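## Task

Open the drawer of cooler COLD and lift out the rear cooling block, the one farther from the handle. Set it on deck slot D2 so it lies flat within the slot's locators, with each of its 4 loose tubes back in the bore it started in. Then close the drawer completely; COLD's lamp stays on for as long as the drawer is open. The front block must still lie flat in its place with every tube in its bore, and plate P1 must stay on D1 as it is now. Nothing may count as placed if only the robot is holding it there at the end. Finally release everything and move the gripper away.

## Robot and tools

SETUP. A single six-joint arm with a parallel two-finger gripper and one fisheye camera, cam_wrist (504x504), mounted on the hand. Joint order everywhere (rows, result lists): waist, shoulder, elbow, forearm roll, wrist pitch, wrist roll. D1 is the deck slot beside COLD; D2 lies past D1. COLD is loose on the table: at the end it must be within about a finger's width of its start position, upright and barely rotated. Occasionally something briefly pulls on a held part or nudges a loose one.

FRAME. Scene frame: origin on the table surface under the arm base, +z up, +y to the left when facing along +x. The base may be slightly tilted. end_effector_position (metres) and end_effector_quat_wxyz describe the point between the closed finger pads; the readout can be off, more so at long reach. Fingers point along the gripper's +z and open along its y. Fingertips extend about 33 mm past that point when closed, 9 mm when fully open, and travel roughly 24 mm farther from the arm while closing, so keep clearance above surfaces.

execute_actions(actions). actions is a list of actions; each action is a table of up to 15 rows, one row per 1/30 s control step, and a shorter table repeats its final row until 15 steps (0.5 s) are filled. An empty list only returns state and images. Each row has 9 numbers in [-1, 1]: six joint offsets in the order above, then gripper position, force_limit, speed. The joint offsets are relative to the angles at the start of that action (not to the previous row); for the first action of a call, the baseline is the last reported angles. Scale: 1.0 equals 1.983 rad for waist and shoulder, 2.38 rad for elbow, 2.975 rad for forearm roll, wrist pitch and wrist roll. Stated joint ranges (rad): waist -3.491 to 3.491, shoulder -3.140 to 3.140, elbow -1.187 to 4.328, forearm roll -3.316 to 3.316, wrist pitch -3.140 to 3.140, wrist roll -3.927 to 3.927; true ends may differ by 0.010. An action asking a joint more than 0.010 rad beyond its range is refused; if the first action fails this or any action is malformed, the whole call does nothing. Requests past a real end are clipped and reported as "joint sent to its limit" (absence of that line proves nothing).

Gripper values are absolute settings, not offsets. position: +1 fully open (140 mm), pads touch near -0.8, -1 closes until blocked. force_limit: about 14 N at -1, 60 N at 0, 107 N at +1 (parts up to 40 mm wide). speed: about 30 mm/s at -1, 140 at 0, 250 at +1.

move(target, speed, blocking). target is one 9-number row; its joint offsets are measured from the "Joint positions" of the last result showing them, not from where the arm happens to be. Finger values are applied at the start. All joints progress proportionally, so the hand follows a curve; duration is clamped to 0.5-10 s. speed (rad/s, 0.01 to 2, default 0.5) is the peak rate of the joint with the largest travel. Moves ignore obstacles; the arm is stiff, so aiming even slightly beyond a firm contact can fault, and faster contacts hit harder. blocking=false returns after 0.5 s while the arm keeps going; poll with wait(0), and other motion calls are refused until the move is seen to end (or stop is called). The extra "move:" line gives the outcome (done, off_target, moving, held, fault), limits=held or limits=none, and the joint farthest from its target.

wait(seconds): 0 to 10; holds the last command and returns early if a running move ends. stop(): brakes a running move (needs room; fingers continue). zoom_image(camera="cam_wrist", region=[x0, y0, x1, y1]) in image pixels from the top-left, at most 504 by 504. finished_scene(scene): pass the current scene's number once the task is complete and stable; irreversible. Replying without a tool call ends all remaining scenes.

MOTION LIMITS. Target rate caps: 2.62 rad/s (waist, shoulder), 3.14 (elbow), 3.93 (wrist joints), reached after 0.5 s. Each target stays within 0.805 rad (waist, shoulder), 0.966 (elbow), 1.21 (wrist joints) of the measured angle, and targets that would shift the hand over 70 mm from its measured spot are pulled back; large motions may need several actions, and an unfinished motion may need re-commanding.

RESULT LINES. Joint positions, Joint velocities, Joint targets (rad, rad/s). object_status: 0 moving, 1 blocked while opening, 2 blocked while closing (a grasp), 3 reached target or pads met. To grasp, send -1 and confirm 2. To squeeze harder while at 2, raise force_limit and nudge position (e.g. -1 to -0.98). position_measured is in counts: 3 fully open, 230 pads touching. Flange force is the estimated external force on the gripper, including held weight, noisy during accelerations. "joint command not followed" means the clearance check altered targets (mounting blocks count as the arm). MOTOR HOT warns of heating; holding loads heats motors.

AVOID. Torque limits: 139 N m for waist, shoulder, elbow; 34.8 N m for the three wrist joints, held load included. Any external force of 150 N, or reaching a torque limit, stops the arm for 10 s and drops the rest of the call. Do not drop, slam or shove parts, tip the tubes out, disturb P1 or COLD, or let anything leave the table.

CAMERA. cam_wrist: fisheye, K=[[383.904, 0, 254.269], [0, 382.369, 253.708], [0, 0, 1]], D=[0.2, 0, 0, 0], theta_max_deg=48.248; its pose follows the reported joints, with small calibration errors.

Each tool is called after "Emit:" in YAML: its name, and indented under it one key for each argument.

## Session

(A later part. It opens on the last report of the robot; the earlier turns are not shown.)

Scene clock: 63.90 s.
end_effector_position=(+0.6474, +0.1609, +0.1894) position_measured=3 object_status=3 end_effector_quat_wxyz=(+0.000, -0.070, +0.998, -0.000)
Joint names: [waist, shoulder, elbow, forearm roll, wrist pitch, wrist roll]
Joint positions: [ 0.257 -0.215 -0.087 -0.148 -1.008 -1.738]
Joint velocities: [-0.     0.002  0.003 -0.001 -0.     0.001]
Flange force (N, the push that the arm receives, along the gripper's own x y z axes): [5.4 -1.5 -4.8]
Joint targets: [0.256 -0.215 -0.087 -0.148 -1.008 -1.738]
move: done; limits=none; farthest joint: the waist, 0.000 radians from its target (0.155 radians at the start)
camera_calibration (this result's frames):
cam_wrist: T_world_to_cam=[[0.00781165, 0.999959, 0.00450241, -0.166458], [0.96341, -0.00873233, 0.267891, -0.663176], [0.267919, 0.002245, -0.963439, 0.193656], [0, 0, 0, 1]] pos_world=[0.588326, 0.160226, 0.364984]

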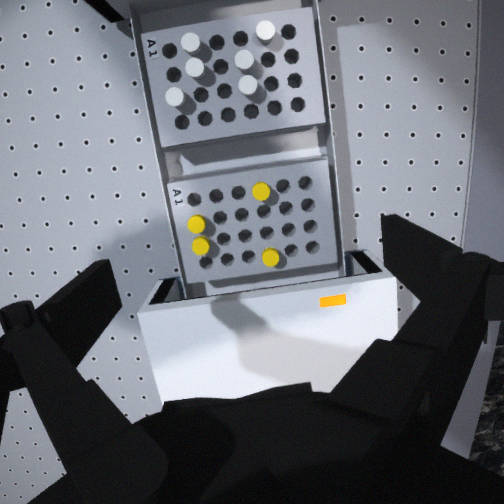

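Emit:
move:
  target: [0.0782,-0.151,-0.155,0.0393,0.0279,-0.0602,1,0,0]
  speed: 0.8

Emit:
move:
  target: [0.1087,-0.1074,-0.1528,0.0647,0.046,-0.1002,1,0,0]
  speed: 0.8

Emit:
move:
  target: [-0.0197,0.1483,-0.0443,0.0255,0.1345,-0.0259,1,0,0]

Emit:
move:
  target: [-0.0128,0.0158,0.0235,-0.018,-0.0067,0.0238,1,0,0]
  speed: 0.2

Emit:
move:
  target: [0,0,0,0,0,0,-1,-0.9,-0.3]

Emit:
move:
  target: [0.0128,-0.0158,-0.0235,0.018,0.0067,-0.0238,-1,-0.9,-0.3]
  speed: 0.05

Emit:
move:
  target: [0.0088,-0.0109,-0.016,0.0134,0.0043,-0.0175,-1,-0.9,-0.3]
  speed: 0.04

Scene clock: 66.80 s.
end_effector_position=(+0.5302, +0.1532, +0.2017) position_measured=3 object_status=3 end_effector_quat_wxyz=(+0.000, -0.070, +0.998, -0.000)
Joint names: [waist, shoulder, elbow, forearm roll, wrist pitch, wrist roll]
Joint positions: [ 0.412 -0.515 -0.456 -0.031 -0.925 -1.917]
Joint velocities: [ 0.001 -0.001  0.    -0.     0.    -0.001]
Flange force (N, the push that the arm receives, along the gripper's own x y z axes): [-1.9 -4.1 -3.2]
Joint targets: [0.412 -0.515 -0.456 -0.031 -0.925 -1.917]
move: done; limits=none; farthest joint: the waist, 0.001 radians from its target (0.156 radians at the start)
camera_calibration (this result's frames):
cam_wrist: T_world_to_cam=[[0.00737206, 0.999964, 0.00425662, -0.157656], [0.963423, -0.00824289, 0.26786, -0.553732], [0.267886, 0.00212624, -0.963448, 0.236981], [0, 0, 0, 1]] pos_world=[0.471156, 0.152582, 0.377313]

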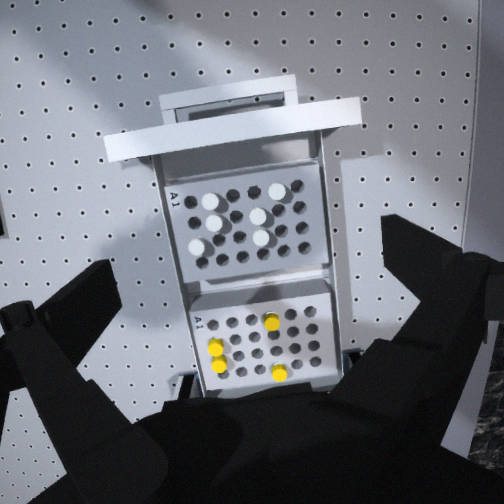

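Scene clock: 67.83 s.
end_effector_position=(+0.4298, +0.1403, +0.1619) position_measured=3 object_status=3 end_effector_quat_wxyz=(+0.000, -0.070, +0.998, -0.000)
Joint names: [waist, shoulder, elbow, forearm roll, wrist pitch, wrist roll]
Joint positions: [ 0.627 -0.728 -0.82   0.161 -0.788 -2.215]
Joint velocities: [ 0.    -0.    -0.001  0.001  0.    -0.001]
Flange force (N, the push that the arm receives, along the gripper's own x y z axes): no reading
Joint targets: [0.627 -0.728 -0.820 0.161 -0.788 -2.215]
move: done; limits=none; farthest joint: the waist, 0.000 radians from its target (0.216 radians at the start)
camera_calibration (this result's frames):
cam_wrist: T_world_to_cam=[[0.0076784, 0.999961, 0.00437043, -0.143944], [0.963492, -0.00856794, 0.2676, -0.44635], [0.267627, 0.00215614, -0.96352, 0.225599], [0, 0, 0, 1]] pos_world=[0.370784, 0.139628, 0.337441]

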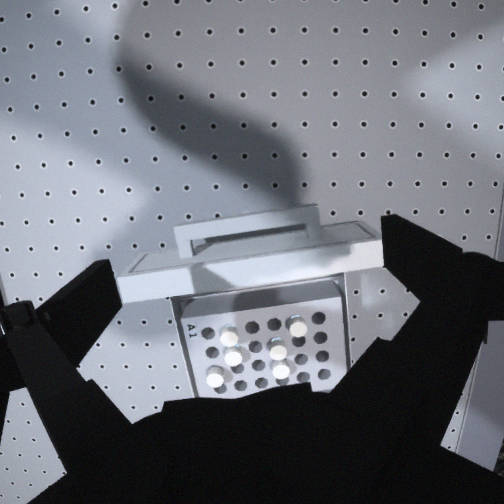

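Scene clock: 69.17 s.
end_effector_position=(+0.4159, +0.1364, +0.0540) position_measured=3 object_status=3 end_effector_quat_wxyz=(+0.000, -0.069, +0.998, +0.000)
Joint names: [waist, shoulder, elbow, forearm roll, wrist pitch, wrist roll]
Joint positions: [ 0.588 -0.434 -0.925  0.237 -0.388 -2.292]
Joint velocities: [ 0.     0.     0.001  0.     0.001 -0.   ]
Flange force (N, the push that the arm receives, along the gripper's own x y z axes): no reading
Joint targets: [0.588 -0.433 -0.925 0.237 -0.388 -2.292]
move: done; limits=none; farthest joint: the waist, 0.000 radians from its target (0.039 radians at the start)
camera_calibration (this result's frames):
cam_wrist: T_world_to_cam=[[0.00906372, 0.999947, 0.00479833, -0.140081], [0.963267, -0.010019, 0.268358, -0.403865], [0.268392, 0.00218975, -0.963307, 0.125108], [0, 0, 0, 1]] pos_world=[0.356722, 0.135754, 0.22957]

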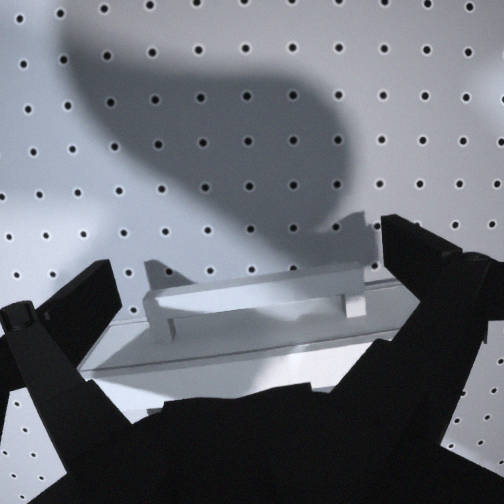

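Scene clock: 70.00 s.
end_effector_position=(+0.4305, +0.1382, +0.0540) position_measured=3 object_status=3 end_effector_quat_wxyz=(+0.000, -0.069, +0.998, -0.000)
Joint names: [waist, shoulder, elbow, forearm roll, wrist pitch, wrist roll]
Joint positions: [ 0.563 -0.402 -0.869  0.183 -0.408 -2.222]
Joint velocities: [-0.     0.     0.002  0.    -0.     0.001]
Flange force (N, the push that the arm receives, along the gripper's own x y z axes): no reading
Joint targets: [0.563 -0.402 -0.869 0.183 -0.408 -2.221]
move: done; limits=none; farthest joint: the waist, 0.000 radians from its target (0.025 radians at the start)
camera_calibration (this result's frames):
cam_wrist: T_world_to_cam=[[0.00893908, 0.99995, 0.00454918, -0.141925], [0.963424, -0.0098309, 0.267801, -0.417991], [0.267833, 0.00198889, -0.963463, 0.121418], [0, 0, 0, 1]] pos_world=[0.371452, 0.137567, 0.229566]

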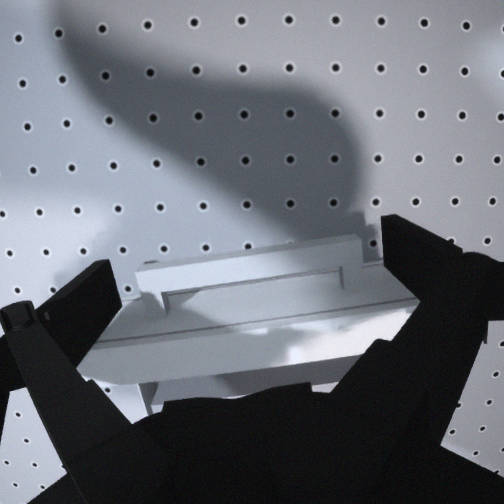

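Scene clock: 70.57 s.
end_effector_position=(+0.4307, +0.1383, +0.0540) position_measured=59 object_status=2 end_effector_quat_wxyz=(+0.000, -0.069, +0.998, +0.000)
Joint names: [waist, shoulder, elbow, forearm roll, wrist pitch, wrist roll]
Joint positions: [ 0.563 -0.402 -0.869  0.183 -0.408 -2.221]
Joint velocities: [ 0.    -0.     0.001  0.     0.     0.001]
Flange force (N, the push that the arm receives, along the gripper's own x y z axes): no reading
Joint targets: [0.563 -0.402 -0.869 0.183 -0.408 -2.222]
move: done; limits=none; farthest joint: the wrist roll, 0.001 radians from its target (0.000 radians at the start)
camera_calibration (this result's frames):
cam_wrist: T_world_to_cam=[[0.00895967, 0.999948, 0.0048148, -0.142107], [0.963366, -0.00992235, 0.268006, -0.418117], [0.26804, 0.00223717, -0.963405, 0.121286], [0, 0, 0, 1]] pos_world=[0.371564, 0.137679, 0.22959]

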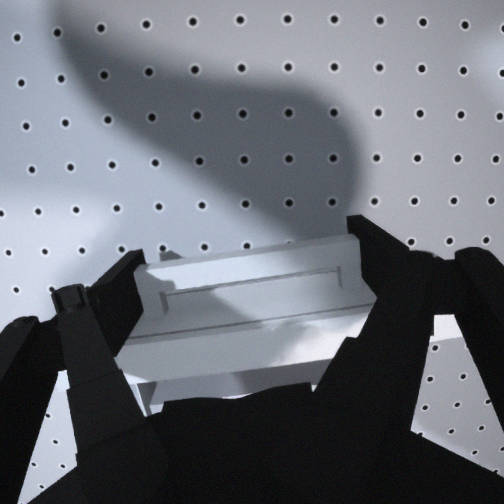

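Scene clock: 72.30 s.
end_effector_position=(+0.4160, +0.1366, +0.0541) position_measured=59 object_status=2 end_effector_quat_wxyz=(+0.001, -0.069, +0.998, +0.000)
Joint names: [waist, shoulder, elbow, forearm roll, wrist pitch, wrist roll]
Joint positions: [ 0.588 -0.434 -0.925  0.237 -0.388 -2.292]
Joint velocities: [ 0.    -0.     0.001  0.001  0.    -0.001]
Flange force (N, the push that the arm receives, along the gripper's own x y z axes): no reading
Joint targets: [0.588 -0.434 -0.925 0.237 -0.388 -2.292]
move: done; limits=none; farthest joint: the waist, 0.000 radians from its target (0.026 radians at the start)
camera_calibration (this result's frames):
cam_wrist: T_world_to_cam=[[0.00908614, 0.999946, 0.00506536, -0.140262], [0.963212, -0.0101127, 0.268554, -0.403982], [0.26859, 0.0024389, -0.963251, 0.124986], [0, 0, 0, 1]] pos_world=[0.356825, 0.135864, 0.229595]

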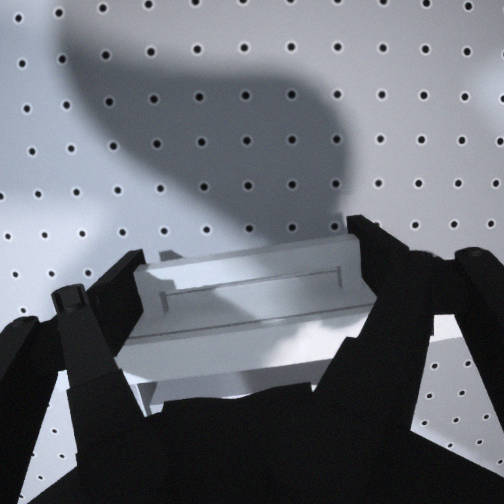

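Scene clock: 73.90 s.
end_effector_position=(+0.4064, +0.1356, +0.0541) position_measured=60 object_status=2 end_effector_quat_wxyz=(+0.001, -0.069, +0.998, +0.000)
Joint names: [waist, shoulder, elbow, forearm roll, wrist pitch, wrist roll]
Joint positions: [ 0.606 -0.455 -0.963  0.277 -0.375 -2.344]
Joint velocities: [ 0.001 -0.001 -0.002  0.002  0.    -0.001]
Flange force (N, the push that the arm receives, along the gripper's own x y z axes): no reading
Joint targets: [0.606 -0.455 -0.963 0.277 -0.375 -2.344]
move: done; limits=none; farthest joint: the waist, 0.000 radians from its target (0.017 radians at the start)
camera_calibration (this result's frames):
cam_wrist: T_world_to_cam=[[0.00931137, 0.999942, 0.00545771, -0.139313], [0.963008, -0.0104371, 0.269272, -0.394592], [0.269313, 0.00274852, -0.963049, 0.127295], [0, 0, 0, 1]] pos_world=[0.34701, 0.134837, 0.229604]

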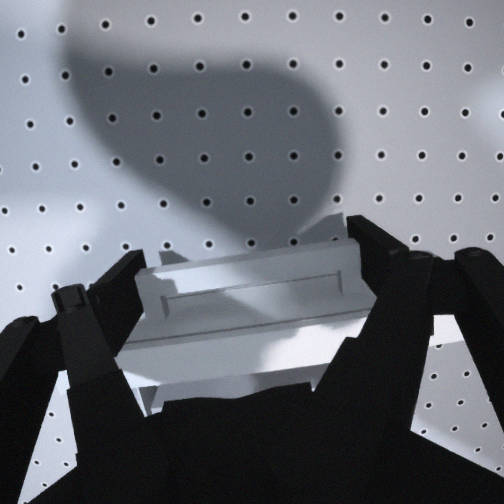

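Emit:
move:
  target: [0,0,0,0,0,0,1,0,0.5]

Emit:
move:
  target: [0.0136,-0.017,-0.0246,0.0232,0.0063,-0.0292,1,0,0]
  speed: 0.3

Emit:
move:
  target: [0.01,-0.135,0.06,-0.05,-0.145,0.06,1,0,0]

Scene clock: 75.23 s.
end_effector_position=(+0.4064, +0.1356, +0.0541) position_measured=3 object_status=3 end_effector_quat_wxyz=(+0.001, -0.069, +0.998, +0.000)
Joint names: [waist, shoulder, elbow, forearm roll, wrist pitch, wrist roll]
Joint positions: [ 0.606 -0.455 -0.963  0.277 -0.375 -2.344]
Joint velocities: [ 0.     0.001  0.001  0.    -0.     0.   ]
Flange force (N, the push that the arm receives, along the gripper's own x y z axes): no reading
Joint targets: [0.606 -0.455 -0.963 0.277 -0.375 -2.344]
move: done; limits=none; farthest joint: the waist, 0.000 radians from its target (0.000 radians at the start)
camera_calibration (this result's frames):
cam_wrist: T_world_to_cam=[[0.00933771, 0.999941, 0.00546429, -0.13933], [0.962998, -0.0104644, 0.269305, -0.394603], [0.269347, 0.00274741, -0.963039, 0.127285], [0, 0, 0, 1]] pos_world=[0.347019, 0.134843, 0.229611]

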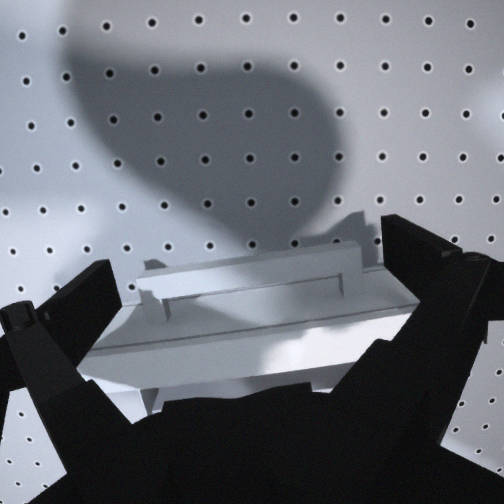

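Scene clock: 76.07 s.
end_effector_position=(+0.3923, +0.1347, +0.0543) position_measured=3 object_status=3 end_effector_quat_wxyz=(+0.002, -0.070, +0.998, +0.001)
Joint names: [waist, shoulder, elbow, forearm roll, wrist pitch, wrist roll]
Joint positions: [ 0.632 -0.489 -1.021  0.346 -0.357 -2.431]
Joint velocities: [ 0.    -0.001 -0.002  0.     0.    -0.001]
Flange force (N, the push that the arm receives, along the gripper's own x y z axes): no reading
Joint targets: [0.633 -0.489 -1.021 0.346 -0.357 -2.431]
move: done; limits=none; farthest joint: the waist, 0.000 radians from its target (0.027 radians at the start)
camera_calibration (this result's frames):
cam_wrist: T_world_to_cam=[[0.00853956, 0.999943, 0.00641537, -0.138088], [0.962304, -0.00996187, 0.271792, -0.38101], [0.27184, 0.00385255, -0.962335, 0.130107], [0, 0, 0, 1]] pos_world=[0.332458, 0.133784, 0.229648]

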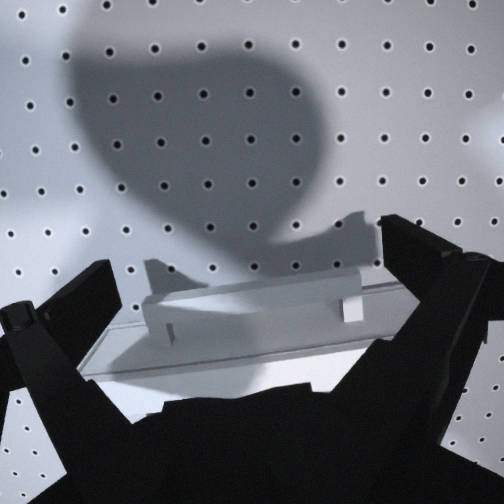

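Scene clock: 77.43 s.
end_effector_position=(+0.4102, +0.1275, +0.1537) position_measured=3 object_status=3 end_effector_quat_wxyz=(-0.007, -0.076, +0.997, -0.011)
Joint names: [waist, shoulder, elbow, forearm roll, wrist pitch, wrist roll]
Joint positions: [ 0.652 -0.757 -0.879  0.197 -0.788 -2.253]
Joint velocities: [-0.    -0.001  0.001  0.    -0.001  0.001]
Flange force (N, the push that the arm receives, along the gripper's own x y z axes): no reading
Joint targets: [0.652 -0.757 -0.879 0.197 -0.788 -2.253]
move: done; limits=none; farthest joint: the waist, 0.000 radians from its target (0.019 radians at the start)
camera_calibration (this result's frames):
cam_wrist: T_world_to_cam=[[-0.00346086, 0.999837, -0.0177043, -0.122999], [0.966812, 0.00786836, 0.255366, -0.426945], [0.255464, -0.0162329, -0.966682, 0.230871], [0, 0, 0, 1]] pos_world=[0.353371, 0.130086, 0.330029]

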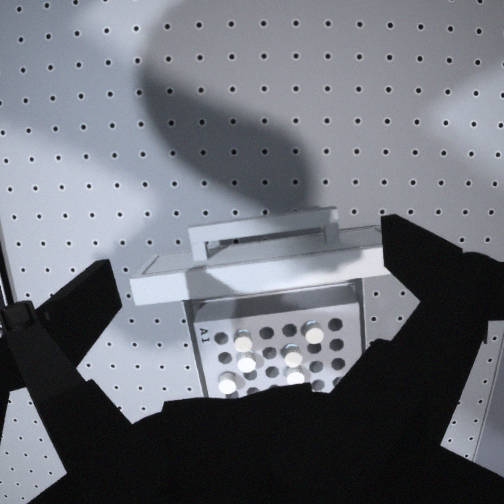

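Emit:
move:
  target: [-0.1215,0.122,0.1777,-0.077,-0.046,0.113,1,0,0]
  speed: 0.7

Emit:
move:
  target: [-0.0782,0.151,0.155,-0.0393,-0.0279,0.0602,1,0,0]
  speed: 0.8

Emit:
move:
  target: [-0.5053,0.0347,-0.0595,-0.1798,-0.087,0.899,1,0,0]
  speed: 1.5

Scene clock: 98.27 s.
end_effector_position=(+0.5304, +0.1535, +0.2018) position_measured=3 object_status=3 end_effector_quat_wxyz=(+0.000, -0.070, +0.998, +0.000)
Joint names: [waist, shoulder, elbow, forearm roll, wrist pitch, wrist roll]
Joint positions: [ 0.411 -0.515 -0.456 -0.032 -0.925 -1.916]
Joint velocities: [-0.001  0.002  0.    -0.001 -0.     0.001]
Flange force (N, the push that the arm receives, along the gripper's own x y z axes): [2.8 -1.2 -3.5]
Joint targets: [0.411 -0.515 -0.456 -0.032 -0.925 -1.916]
move: done; limits=none; farthest joint: the waist, 0.000 radians from its target (0.241 radians at the start)
camera_calibration (this result's frames):
cam_wrist: T_world_to_cam=[[0.00725655, 0.999961, 0.00499267, -0.157986], [0.963316, -0.00832991, 0.26824, -0.553928], [0.268271, 0.00286302, -0.963339, 0.236642], [0, 0, 0, 1]] pos_world=[0.47127, 0.152688, 0.377341]

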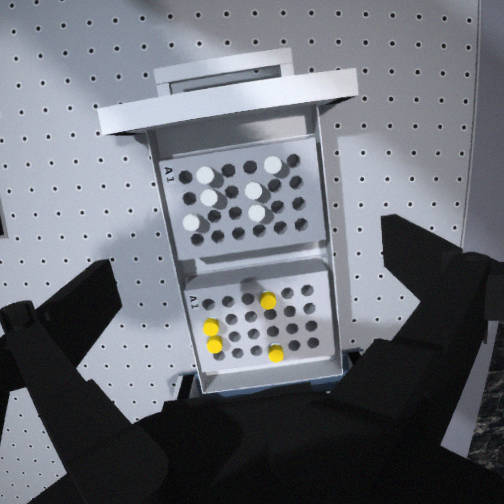

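Scene clock: 99.30 s.
end_effector_position=(+0.6476, +0.1611, +0.1895) position_measured=3 object_status=3 end_effector_quat_wxyz=(+0.000, -0.070, +0.998, +0.000)
Joint names: [waist, shoulder, elbow, forearm roll, wrist pitch, wrist roll]
Joint positions: [ 0.256 -0.215 -0.087 -0.149 -1.008 -1.737]
Joint velocities: [-0.     0.001  0.003 -0.001 -0.     0.   ]
Flange force (N, the push that the arm receives, along the gripper's own x y z axes): [4.8 -1.0 -3.3]
Joint targets: [0.256 -0.215 -0.087 -0.149 -1.008 -1.737]
move: done; limits=none; farthest joint: the wrist roll, 0.001 radians from its target (0.180 radians at the start)
camera_calibration (this result's frames):
cam_wrist: T_world_to_cam=[[0.00761077, 0.999957, 0.00521809, -0.166691], [0.963268, -0.00873212, 0.268399, -0.663418], [0.268433, 0.0029837, -0.963294, 0.19317], [0, 0, 0, 1]] pos_world=[0.588465, 0.160315, 0.36501]

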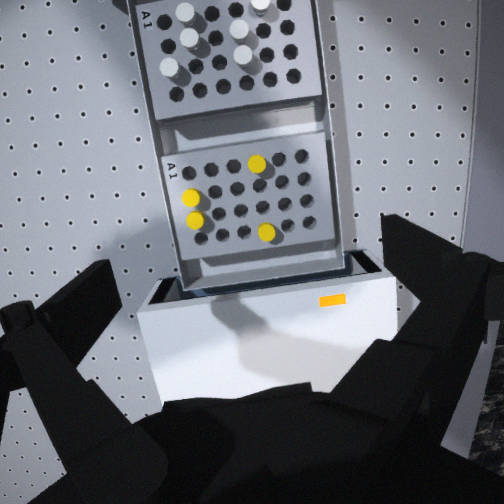

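Scene clock: 101.83 s.
end_effector_position=(+0.4801, -0.1501, +0.2528) position_measured=3 object_status=3 end_effector_quat_wxyz=(+0.000, +0.755, -0.656, +0.001)
Joint names: [waist, shoulder, elbow, forearm roll, wrist pitch, wrist roll]
Joint positions: [-0.746 -0.146 -0.229 -0.684 -1.267  0.937]
Joint velocities: [-0.001  0.001  0.    -0.001  0.     0.001]
Flange force (N, the push that the arm receives, along the gripper's own x y z axes): [-0.4 2.1 -4.0]
Joint targets: [-0.746 -0.146 -0.229 -0.684 -1.267 0.937]
move: done; limits=none; farthest joint: the waist, 0.000 radians from its target (1.002 radians at the start)
camera_calibration (this result's frames):
cam_wrist: T_world_to_cam=[[-0.999955, 0.00872877, 0.00372417, 0.480775], [0.00940573, 0.963762, 0.266597, 0.0826856], [-0.00126216, 0.26662, -0.963801, 0.469225], [0, 0, 0, 1]] pos_world=[0.480568, -0.208991, 0.428405]

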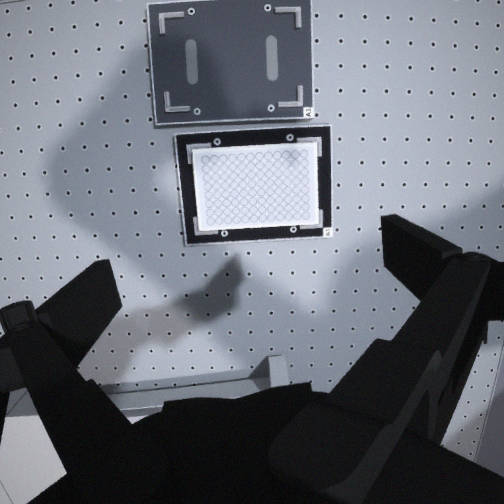

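Emit:
move:
  target: [0.5053,-0.0347,0.0595,0.1798,0.087,-0.3714,0.42,0,0]
  speed: 0.9

Emit:
move:
  target: [0.0239,0.0192,-0.0452,0.0077,0.0506,-0.0111,0.42,0,0]
  speed: 0.3

Scene clock: 105.77 s.
end_effector_position=(+0.6476, +0.1611, +0.1895) position_measured=76 object_status=3 end_effector_quat_wxyz=(-0.000, +0.755, -0.656, +0.000)
Joint names: [waist, shoulder, elbow, forearm roll, wrist pitch, wrist roll]
Joint positions: [ 0.256 -0.215 -0.087 -0.149 -1.008 -0.168]
Joint velocities: [ 0.001  0.     0.     0.     0.    -0.001]
Flange force (N, the push that the arm receives, along the gripper's own x y z axes): [3.5 2.2 -4.1]
Joint targets: [0.256 -0.215 -0.087 -0.149 -1.008 -0.168]
move: done; limits=none; farthest joint: the waist, 0.000 radians from its target (1.002 radians at the start)
camera_calibration (this result's frames):
cam_wrist: T_world_to_cam=[[-0.999954, 0.00886952, 0.0037823, 0.645807], [0.00955882, 0.963354, 0.268062, -0.202296], [-0.00126611, 0.268085, -0.963394, 0.325146], [0, 0, 0, 1]] pos_world=[0.648122, 0.101988, 0.365029]

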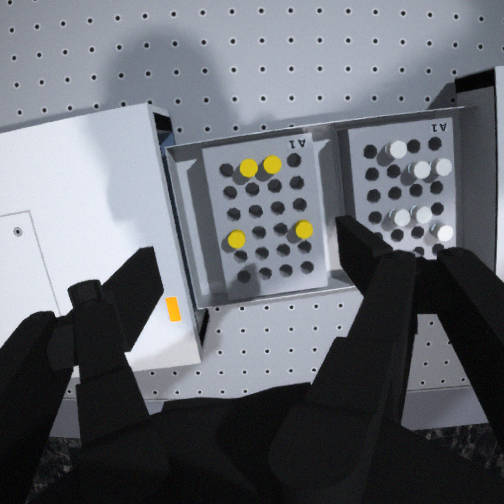

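Scene clock: 106.70 s.
end_effector_position=(+0.6259, +0.1623, +0.1305) position_measured=76 object_status=3 end_effector_quat_wxyz=(-0.000, +0.755, -0.656, +0.000)
Joint names: [waist, shoulder, elbow, forearm roll, wrist pitch, wrist roll]
Joint positions: [ 0.304 -0.177 -0.194 -0.126 -0.857 -0.201]
Joint velocities: [ 0.001  0.    -0.     0.001  0.001 -0.001]
Flange force (N, the push that the arm receives, along the gripper's own x y z axes): [2.7 -0.6 -5.4]
Joint targets: [0.304 -0.177 -0.195 -0.126 -0.857 -0.201]
move: done; limits=none; farthest joint: the waist, 0.000 radians from its target (0.047 radians at the start)
camera_calibration (this result's frames):
cam_wrist: T_world_to_cam=[[-0.999959, 0.00822602, 0.00389216, 0.624419], [0.00896795, 0.963426, 0.267824, -0.18701], [-0.00154668, 0.267847, -0.96346, 0.268185], [0, 0, 0, 1]] pos_world=[0.626485, 0.103201, 0.306041]

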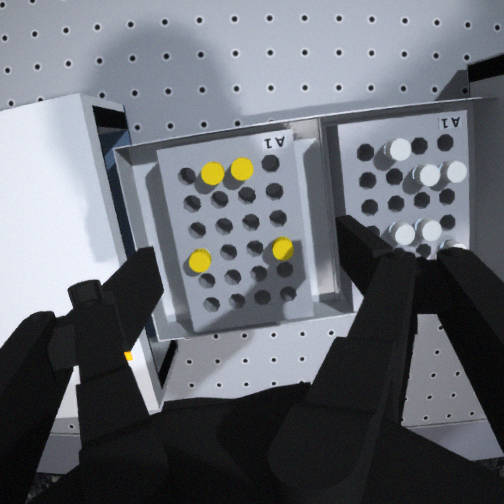

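Emit:
move:
  target: [-0.0022,0.0062,0.008,-0.0009,-0.0022,0.0015,0.38,0,0]
  speed: 0.1

Emit:
move:
  target: [0.0055,0.0427,-0.0032,-0.0007,0.0311,0.0006,0.38,0,0]
  speed: 0.1

Scene clock: 109.77 s.
end_effector_position=(+0.6320, +0.1632, +0.1303) position_measured=81 object_status=3 end_effector_quat_wxyz=(-0.001, +0.755, -0.656, +0.000)
Joint names: [waist, shoulder, elbow, forearm roll, wrist pitch, wrist roll]
Joint positions: [ 0.299 -0.165 -0.176 -0.129 -0.864 -0.196]
Joint velocities: [-0.     0.001 -0.     0.    -0.001 -0.   ]
Flange force (N, the push that the arm receives, along the gripper's own x y z axes): [2.0 1.5 -4.1]
Joint targets: [0.299 -0.165 -0.175 -0.129 -0.864 -0.196]
move: done; limits=none; farthest joint: the elbow, 0.001 radians from its target (0.020 radians at the start)
camera_calibration (this result's frames):
cam_wrist: T_world_to_cam=[[-0.999962, 0.00817818, 0.00317545, 0.630567], [0.00872994, 0.963412, 0.267881, -0.187766], [-0.00086849, 0.267899, -0.963447, 0.267345], [0, 0, 0, 1]] pos_world=[0.632414, 0.104118, 0.305869]

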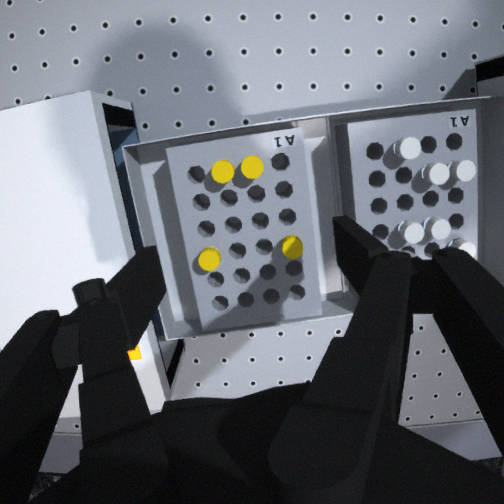

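Scene clock: 111.07 s.
end_effector_position=(+0.6335, +0.1636, +0.0823) position_measured=81 object_status=3 end_effector_quat_wxyz=(-0.001, +0.755, -0.656, +0.000)
Joint names: [waist, shoulder, elbow, forearm roll, wrist pitch, wrist roll]
Joint positions: [ 0.31  -0.08  -0.183 -0.131 -0.771 -0.195]
Joint velocities: [ 0.     0.002 -0.002  0.001  0.001  0.   ]
Flange force (N, the push that the arm receives, along the gripper's own x y z axes): [0.3 1.2 -4.4]
Joint targets: [0.310 -0.080 -0.183 -0.131 -0.771 -0.195]
move: done; limits=none; farthest joint: the elbow, 0.001 radians from its target (0.008 radians at the start)
camera_calibration (this result's frames):
cam_wrist: T_world_to_cam=[[-0.99996, 0.00822937, 0.00363258, 0.632153], [0.0089019, 0.963375, 0.268009, -0.175404], [-0.001294, 0.26803, -0.96341, 0.221282], [0, 0, 0, 1]] pos_world=[0.633976, 0.104468, 0.257899]

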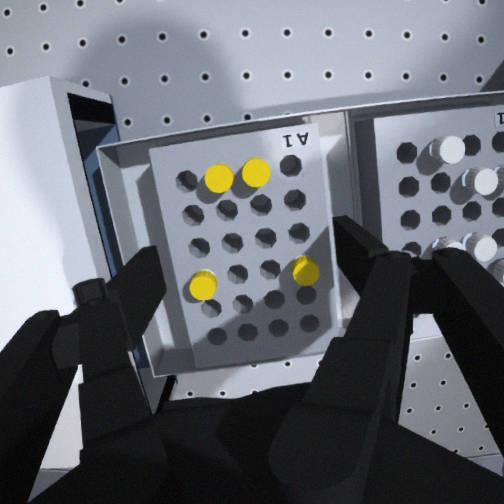

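Emit:
move:
  target: [0.0025,0.0162,-0.0025,-0.0001,0.0128,0,0.38,0,0]
  speed: 0.04

Scene clock: 112.97 s.
end_effector_position=(+0.6321, +0.1631, +0.0633) position_measured=81 object_status=3 end_effector_quat_wxyz=(-0.000, +0.755, -0.656, +0.000)
Joint names: [waist, shoulder, elbow, forearm roll, wrist pitch, wrist roll]
Joint positions: [ 0.315 -0.048 -0.189 -0.131 -0.733 -0.195]
Joint velocities: [ 0.001  0.    -0.001 -0.     0.001  0.   ]
Flange force (N, the push that the arm receives, along the gripper's own x y z axes): [0.8 1.3 -3.9]
Joint targets: [0.315 -0.048 -0.189 -0.131 -0.733 -0.195]
move: done; limits=none; farthest joint: the waist, 0.000 radians from its target (0.005 radians at the start)
camera_calibration (this result's frames):
cam_wrist: T_world_to_cam=[[-0.99996, 0.00807616, 0.00382271, 0.630811], [0.00880471, 0.963473, 0.267661, -0.169805], [-0.0015214, 0.267684, -0.963506, 0.203309], [0, 0, 0, 1]] pos_world=[0.63259, 0.104086, 0.238928]

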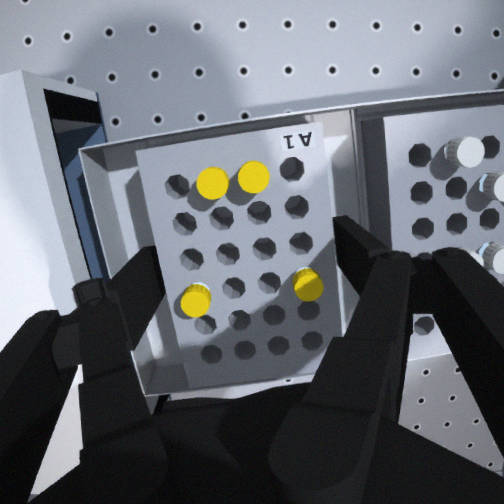

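Emit:
move:
  target: [0.0012,0.0095,0,-0.0002,0.0064,0.0003,0.38,0,0]
  speed: 0.03

Scene clock: 114.23 s.
end_effector_position=(+0.6320, +0.1632, +0.0532) position_measured=81 object_status=3 end_effector_quat_wxyz=(-0.000, +0.755, -0.656, +0.000)
Joint names: [waist, shoulder, elbow, forearm roll, wrist pitch, wrist roll]
Joint positions: [ 0.318 -0.03  -0.189 -0.132 -0.714 -0.194]
Joint velocities: [ 0.     0.002 -0.001 -0.001  0.001  0.   ]
Flange force (N, the push that the arm receives, along the gripper's own x y z axes): [1.8 2.0 -4.9]
Joint targets: [0.318 -0.029 -0.189 -0.132 -0.714 -0.194]
move: done; limits=none; farthest joint: the waist, 0.000 radians from its target (0.002 radians at the start)
camera_calibration (this result's frames):
cam_wrist: T_world_to_cam=[[-0.999965, 0.00745706, 0.00379571, 0.630895], [0.00820107, 0.963461, 0.267723, -0.166814], [-0.00166059, 0.267745, -0.963488, 0.193634], [0, 0, 0, 1]] pos_world=[0.632563, 0.10417, 0.22883]

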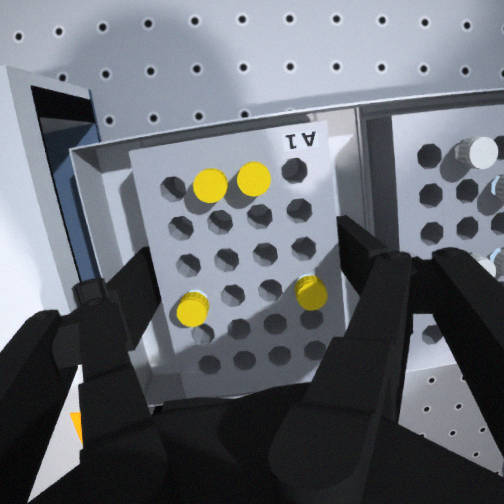

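Emit:
move:
  target: [0,0,0,0,0,0,-1,0.3,-0.8]

Emit:
move:
  target: [-0.0037,-0.0265,0.0012,0.0005,-0.019,-0.0003,-1,0.3,-0.8]
  speed: 0.05

Scene clock: 115.27 s.
end_effector_position=(+0.6320, +0.1633, +0.0532) position_measured=104 object_status=2 end_effector_quat_wxyz=(-0.000, +0.755, -0.656, +0.000)
Joint names: [waist, shoulder, elbow, forearm roll, wrist pitch, wrist roll]
Joint positions: [ 0.318 -0.03  -0.189 -0.132 -0.714 -0.194]
Joint velocities: [-0.     0.001  0.     0.     0.     0.   ]
Flange force (N, the push that the arm receives, along the gripper's own x y z axes): [1.8 -6.8 -44.5]
Joint targets: [0.318 -0.030 -0.189 -0.132 -0.714 -0.194]
move: done; limits=none; farthest joint: the waist, 0.000 radians from its target (0.000 radians at the start)
camera_calibration (this result's frames):
cam_wrist: T_world_to_cam=[[-0.999965, 0.00745156, 0.00377252, 0.630924], [0.00818962, 0.963453, 0.267754, -0.166831], [-0.00163946, 0.267775, -0.96348, 0.193606], [0, 0, 0, 1]] pos_world=[0.632585, 0.10419, 0.228825]

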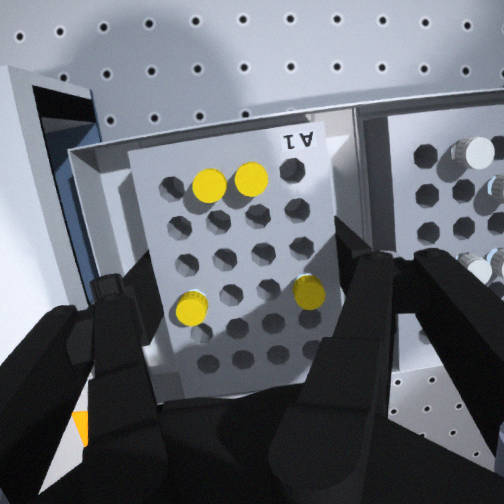

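Scene clock: 116.70 s.
end_effector_position=(+0.6324, +0.1629, +0.0824) position_measured=104 object_status=2 end_effector_quat_wxyz=(-0.000, +0.755, -0.656, +0.000)
Joint names: [waist, shoulder, elbow, forearm roll, wrist pitch, wrist roll]
Joint positions: [ 0.31  -0.082 -0.186 -0.13  -0.771 -0.195]
Joint velocities: [-0.    -0.002 -0.003  0.    -0.001  0.   ]
Flange force (N, the push that the arm receives, along the gripper's own x y z axes): [1.5 1.6 4.0]
Joint targets: [0.310 -0.082 -0.186 -0.130 -0.771 -0.195]
move: done; limits=none; farthest joint: the shoulder, 0.001 radians from its target (0.053 radians at the start)
camera_calibration (this result's frames):
cam_wrist: T_world_to_cam=[[-0.999959, 0.00794357, 0.00428006, 0.631064], [0.00879851, 0.963589, 0.267243, -0.174657], [-0.00200135, 0.267269, -0.96362, 0.222083], [0, 0, 0, 1]] pos_world=[0.63302, 0.103929, 0.257978]

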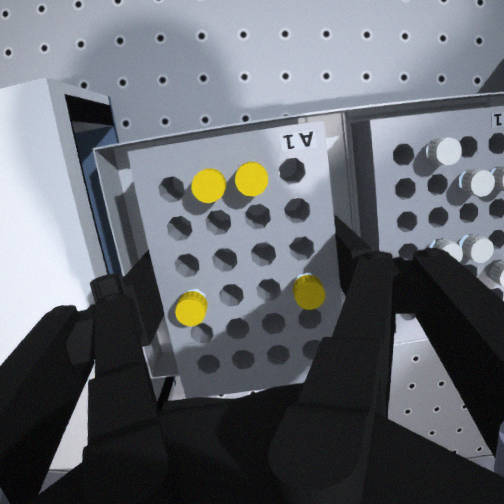

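Emit:
move:
  target: [-0.0055,-0.0419,0.0044,0.0003,-0.0313,-0.0003,-1,0.3,-0.8]
  speed: 0.12

Emit:
move:
  target: [-0.0217,-0.0252,0.0374,-0.0067,-0.0484,0.0094,-1,0.3,-0.8]
  speed: 0.2

Emit:
move:
  target: [-0.548,0.2527,0.0266,-0.2014,-0.0477,-0.1183,-1,0.3,-0.8]
  speed: 0.35

Scene clock: 120.00 s.
end_effector_position=(+0.6318, +0.1633, +0.1302) position_measured=104 object_status=2 end_effector_quat_wxyz=(-0.001, +0.755, -0.656, +0.000)
Joint names: [waist, shoulder, elbow, forearm roll, wrist pitch, wrist roll]
Joint positions: [ 0.299 -0.165 -0.176 -0.129 -0.864 -0.196]
Joint velocities: [ 0.    -0.002  0.    -0.    -0.001 -0.   ]
Flange force (N, the push that the arm receives, along the gripper's own x y z axes): [0.5 1.3 4.7]
Joint targets: [0.299 -0.165 -0.176 -0.129 -0.864 -0.196]
move: done; limits=none; farthest joint: the waist, 0.000 radians from its target (0.011 radians at the start)
camera_calibration (this result's frames):
cam_wrist: T_world_to_cam=[[-0.999964, 0.00768706, 0.00353599, 0.630377], [0.00835383, 0.963323, 0.268216, -0.187607], [-0.0013445, 0.268236, -0.963352, 0.267453], [0, 0, 0, 1]] pos_world=[0.632282, 0.10414, 0.305741]

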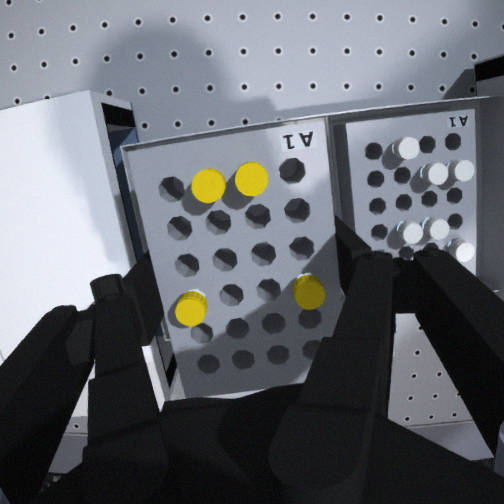

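Scene clock: 121.13 s.
end_effector_position=(+0.6476, +0.1612, +0.1893) position_measured=104 object_status=2 end_effector_quat_wxyz=(-0.001, +0.755, -0.656, +0.000)
Joint names: [waist, shoulder, elbow, forearm roll, wrist pitch, wrist roll]
Joint positions: [ 0.256 -0.215 -0.087 -0.149 -1.008 -0.168]
Joint velocities: [-0.    -0.001 -0.001 -0.001 -0.001  0.001]
Flange force (N, the push that the arm receives, along the gripper's own x y z axes): [2.2 3.2 5.1]
Joint targets: [0.256 -0.215 -0.087 -0.149 -1.008 -0.168]
move: done; limits=none; farthest joint: the waist, 0.000 radians from its target (0.043 radians at the start)
camera_calibration (this result's frames):
cam_wrist: T_world_to_cam=[[-0.999954, 0.00873864, 0.00399231, 0.645792], [0.00948934, 0.963302, 0.268253, -0.202339], [-0.00150163, 0.268279, -0.96334, 0.325111], [0, 0, 0, 1]] pos_world=[0.64817, 0.10205, 0.364893]

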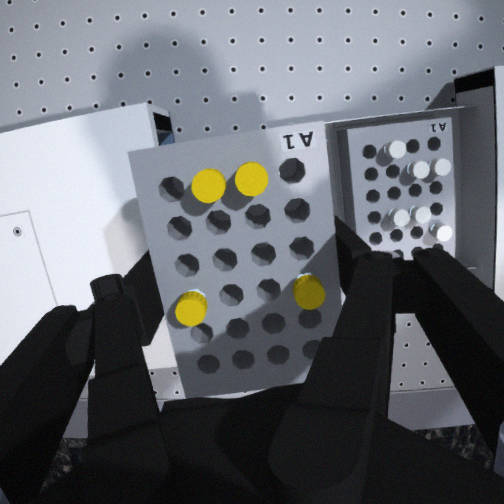

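Scene clock: 124.73 s.
end_effector_position=(+0.4936, -0.2943, +0.1606) position_measured=104 object_status=2 end_effector_quat_wxyz=(+0.000, -0.013, +1.000, -0.000)
Joint names: [waist, shoulder, elbow, forearm roll, wrist pitch, wrist roll]
Joint positions: [-0.83   0.286 -0.023 -0.749 -1.15  -0.519]
Joint velocities: [-0.001  0.001  0.    -0.001 -0.    -0.   ]
Flange force (N, the push that the arm receives, along the gripper's own x y z axes): [1.5 0.5 3.9]
Joint targets: [-0.831 0.286 -0.023 -0.749 -1.150 -0.520]
move: done; limits=none; farthest joint: the waist, 0.000 radians from its target (1.087 radians at the start)
camera_calibration (this result's frames):
cam_wrist: T_world_to_cam=[[0.120924, 0.992652, 0.00435606, 0.232095], [0.95611, -0.11765, 0.268351, -0.539741], [0.266892, -0.0282852, -0.963311, 0.199619], [0, 0, 0, 1]] pos_world=[0.434709, -0.288243, 0.336125]

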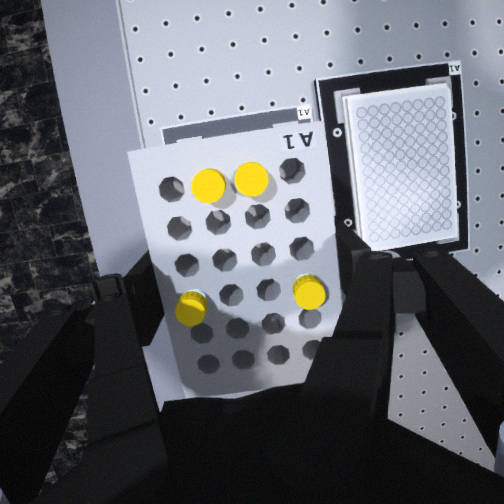

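Emit:
move:
  target: [0.0452,0.0499,-0.0085,-0.015,0.0484,0.0085,-1,0.3,-0.8]
  speed: 0.12

Scene clock: 127.33 s.
end_effector_position=(+0.4933, -0.2941, +0.0805) position_measured=104 object_status=2 end_effector_quat_wxyz=(+0.000, -0.013, +1.000, -0.000)
Joint names: [waist, shoulder, elbow, forearm roll, wrist pitch, wrist roll]
Joint positions: [-0.741  0.385 -0.044 -0.793 -1.006 -0.494]
Joint velocities: [ 0.001  0.001 -0.     0.     0.001  0.001]
Flange force (N, the push that the arm receives, along the gripper's own x y z axes): [0.4 0.1 3.3]
Joint targets: [-0.741 0.385 -0.044 -0.793 -1.006 -0.494]
move: done; limits=none; farthest joint: the waist, 0.001 radians from its target (0.090 radians at the start)
camera_calibration (this result's frames):
cam_wrist: T_world_to_cam=[[0.121599, 0.992571, 0.00404511, 0.231983], [0.956025, -0.118216, 0.268405, -0.51807], [0.266889, -0.0287706, -0.963298, 0.122445], [0, 0, 0, 1]] pos_world=[0.434399, -0.287981, 0.256065]

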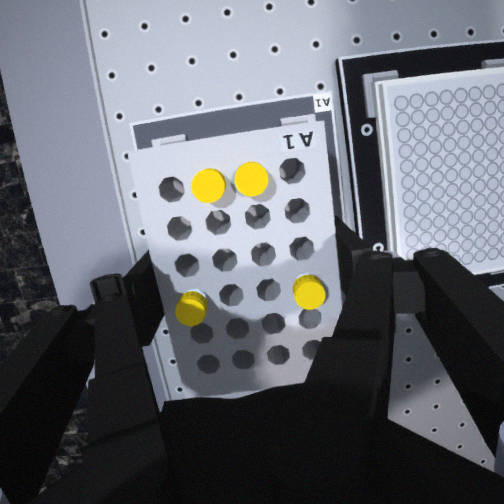

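Emit:
move:
  target: [0.0105,0.0136,-0.0033,-0.0042,0.0121,0.0017,-1,0.3,-0.8]
  speed: 0.05

Emit:
zoom_image:
  camera: "cam_wrist"
  region: [90,60,390,260]

Scene clock: 129.23 s.
end_effector_position=(+0.4886, -0.2934, +0.0597) position_measured=104 object_status=2 end_effector_quat_wxyz=(-0.002, -0.010, +1.000, -0.000)
Joint names: [waist, shoulder, elbow, forearm roll, wrist pitch, wrist roll]
Joint positions: [-0.72   0.412 -0.051 -0.806 -0.97  -0.489]
Joint velocities: [0.001 0.001 0.001 0.    0.001 0.001]
Flange force (N, the push that the arm receives, along the gripper's own x y z axes): [2.2 4.0 4.7]
Joint targets: [-0.720 0.412 -0.051 -0.806 -0.970 -0.489]
move: done; limits=none; farthest joint: the waist, 0.000 radians from its target (0.021 radians at the start)
camera_calibration (this result's frames):
cam_wrist: T_world_to_cam=[[0.128324, 0.991727, 0.00328262, 0.2284], [0.956264, -0.124612, 0.264635, -0.509675], [0.262855, -0.0308201, -0.964343, 0.105122], [0, 0, 0, 1]] pos_world=[0.430442, -0.286782, 0.235502]

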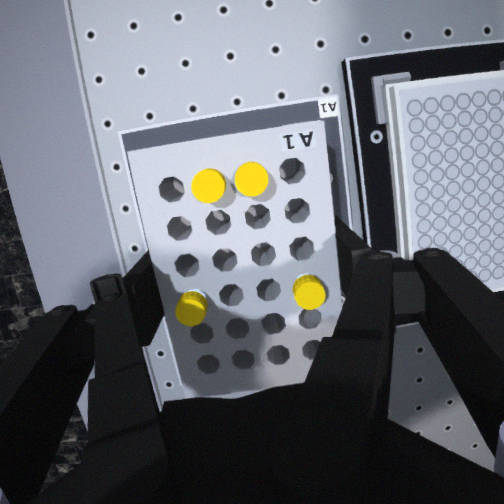

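Region (90, 60, 390, 260) of cam_wrist's 504x504 image, scaled by 1.680, with more detail than that image has.

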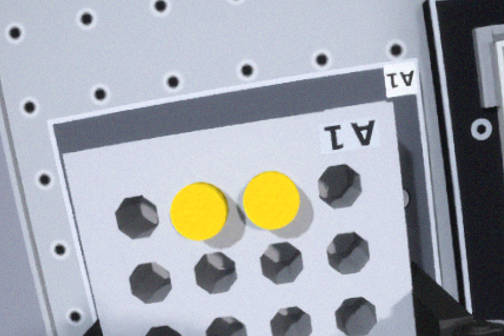

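Emit:
move:
  target: [0,-0.0013,0.0002,-0.0009,-0.0002,0.0024,-1,0.3,-0.8]
  speed: 0.03

Scene clock: 131.67 s.
end_effector_position=(+0.4905, -0.2925, +0.0606) position_measured=104 object_status=2 end_effector_quat_wxyz=(+0.000, -0.013, +1.000, -0.000)
Joint names: [waist, shoulder, elbow, forearm roll, wrist pitch, wrist roll]
Joint positions: [-0.72   0.409 -0.051 -0.808 -0.97  -0.482]
Joint velocities: [ 0.    -0.001  0.     0.    -0.     0.001]
Flange force (N, the push that the arm receives, along the gripper's own x y z axes): [1.6 -0.2 4.5]
Joint targets: [-0.720 0.409 -0.051 -0.808 -0.970 -0.482]
move: done; limits=none; farthest joint: the waist, 0.000 radians from its target (0.000 radians at the start)
camera_calibration (this result's frames):
cam_wrist: T_world_to_cam=[[0.120977, 0.992647, 0.00412829, 0.2311], [0.956176, -0.117648, 0.268117, -0.50978], [0.266631, -0.0284888, -0.963377, 0.104216], [0, 0, 0, 1]] pos_world=[0.431694, -0.286406, 0.236126]

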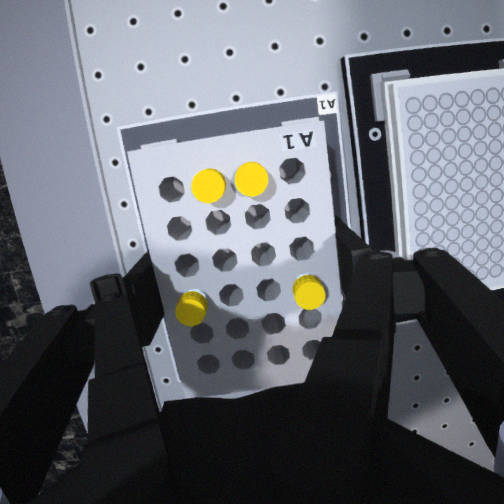

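Emit:
move:
  target: [0.0038,0.0057,0.0005,-0.0017,0.0039,0.0012,-1,0.3,-0.8]
  speed: 0.02

Emit:
zoom_image:
  camera: "cam_wrist"
  region: [90,60,390,260]

Scene clock: 133.23 s.
end_effector_position=(+0.4908, -0.2926, +0.0536) position_measured=104 object_status=2 end_effector_quat_wxyz=(+0.000, -0.014, +1.000, -0.000)
Joint names: [waist, shoulder, elbow, forearm roll, wrist pitch, wrist roll]
Joint positions: [-0.713  0.42  -0.05  -0.813 -0.959 -0.479]
Joint velocities: [ 0.002  0.004 -0.    -0.     0.003  0.001]
Flange force (N, the push that the arm receives, along the gripper's own x y z axes): [-37.5 27.7 -112.5]
Joint targets: [-0.713 0.421 -0.050 -0.813 -0.959 -0.479]
move: done; limits=none; farthest joint: the wrist pitch, 0.001 radians from its target (0.012 radians at the start)
camera_calibration (this result's frames):
cam_wrist: T_world_to_cam=[[0.120049, 0.99276, 0.00398964, 0.231706], [0.956221, -0.116709, 0.268367, -0.507916], [0.26689, -0.0284023, -0.963308, 0.0973304], [0, 0, 0, 1]] pos_world=[0.431887, -0.286543, 0.229143]

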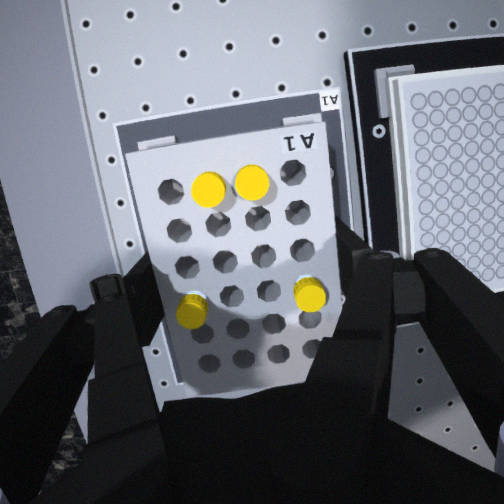

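Region (90, 60, 390, 260) of cam_wrist's 504x504 image, scaled by 1.680, with more detail than that image has.

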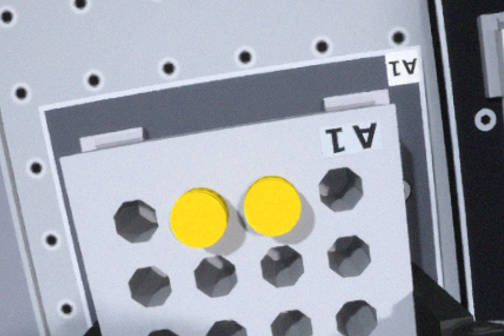

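Contact came early; backing up 5 mm.

Emit:
move:
  target: [-0.0026,-0.0038,-0.0004,0.0012,-0.0026,-0.0008,-1,0.3,-0.8]
  speed: 0.03

Emit:
zoom_image:
  camera: "cam_wrist"
  region: [90,60,390,260]

Scene clock: 134.40 s.
end_effector_position=(+0.4906, -0.2926, +0.0585) position_measured=104 object_status=2 end_effector_quat_wxyz=(+0.000, -0.014, +1.000, -0.000)
Joint names: [waist, shoulder, elbow, forearm roll, wrist pitch, wrist roll]
Joint positions: [-0.718  0.413 -0.051 -0.81  -0.967 -0.481]
Joint velocities: [-0.001 -0.001  0.002  0.    -0.001  0.   ]
Flange force (N, the push that the arm receives, along the gripper's own x y z axes): [2.3 2.8 3.4]
Joint targets: [-0.718 0.413 -0.050 -0.810 -0.967 -0.481]
move: done; limits=none; farthest joint: the waist, 0.000 radians from its target (0.006 radians at the start)
camera_calibration (this result's frames):
cam_wrist: T_world_to_cam=[[0.12045, 0.992712, 0.00384438, 0.231514], [0.956202, -0.117059, 0.268282, -0.509227], [0.266776, -0.0286386, -0.963333, 0.102082], [0, 0, 0, 1]] pos_world=[0.431805, -0.286513, 0.234065]

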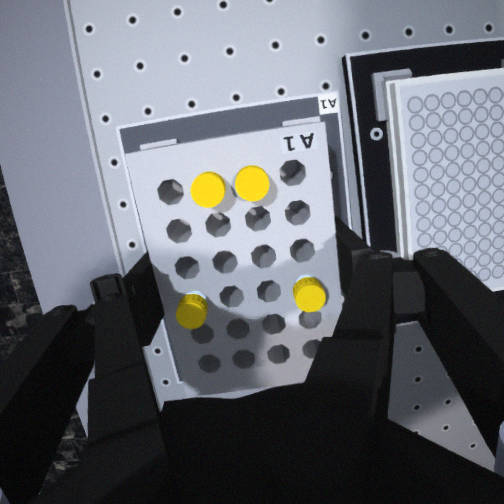

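Region (90, 60, 390, 260) of cam_wrist's 504x504 image, scaled by 1.680, with more detail than that image has.

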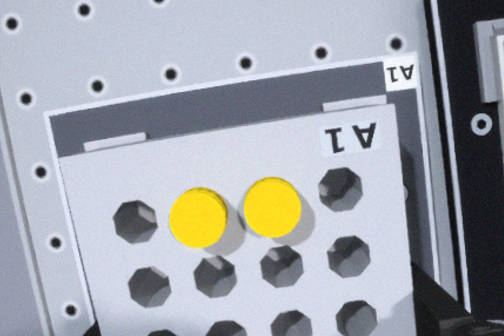

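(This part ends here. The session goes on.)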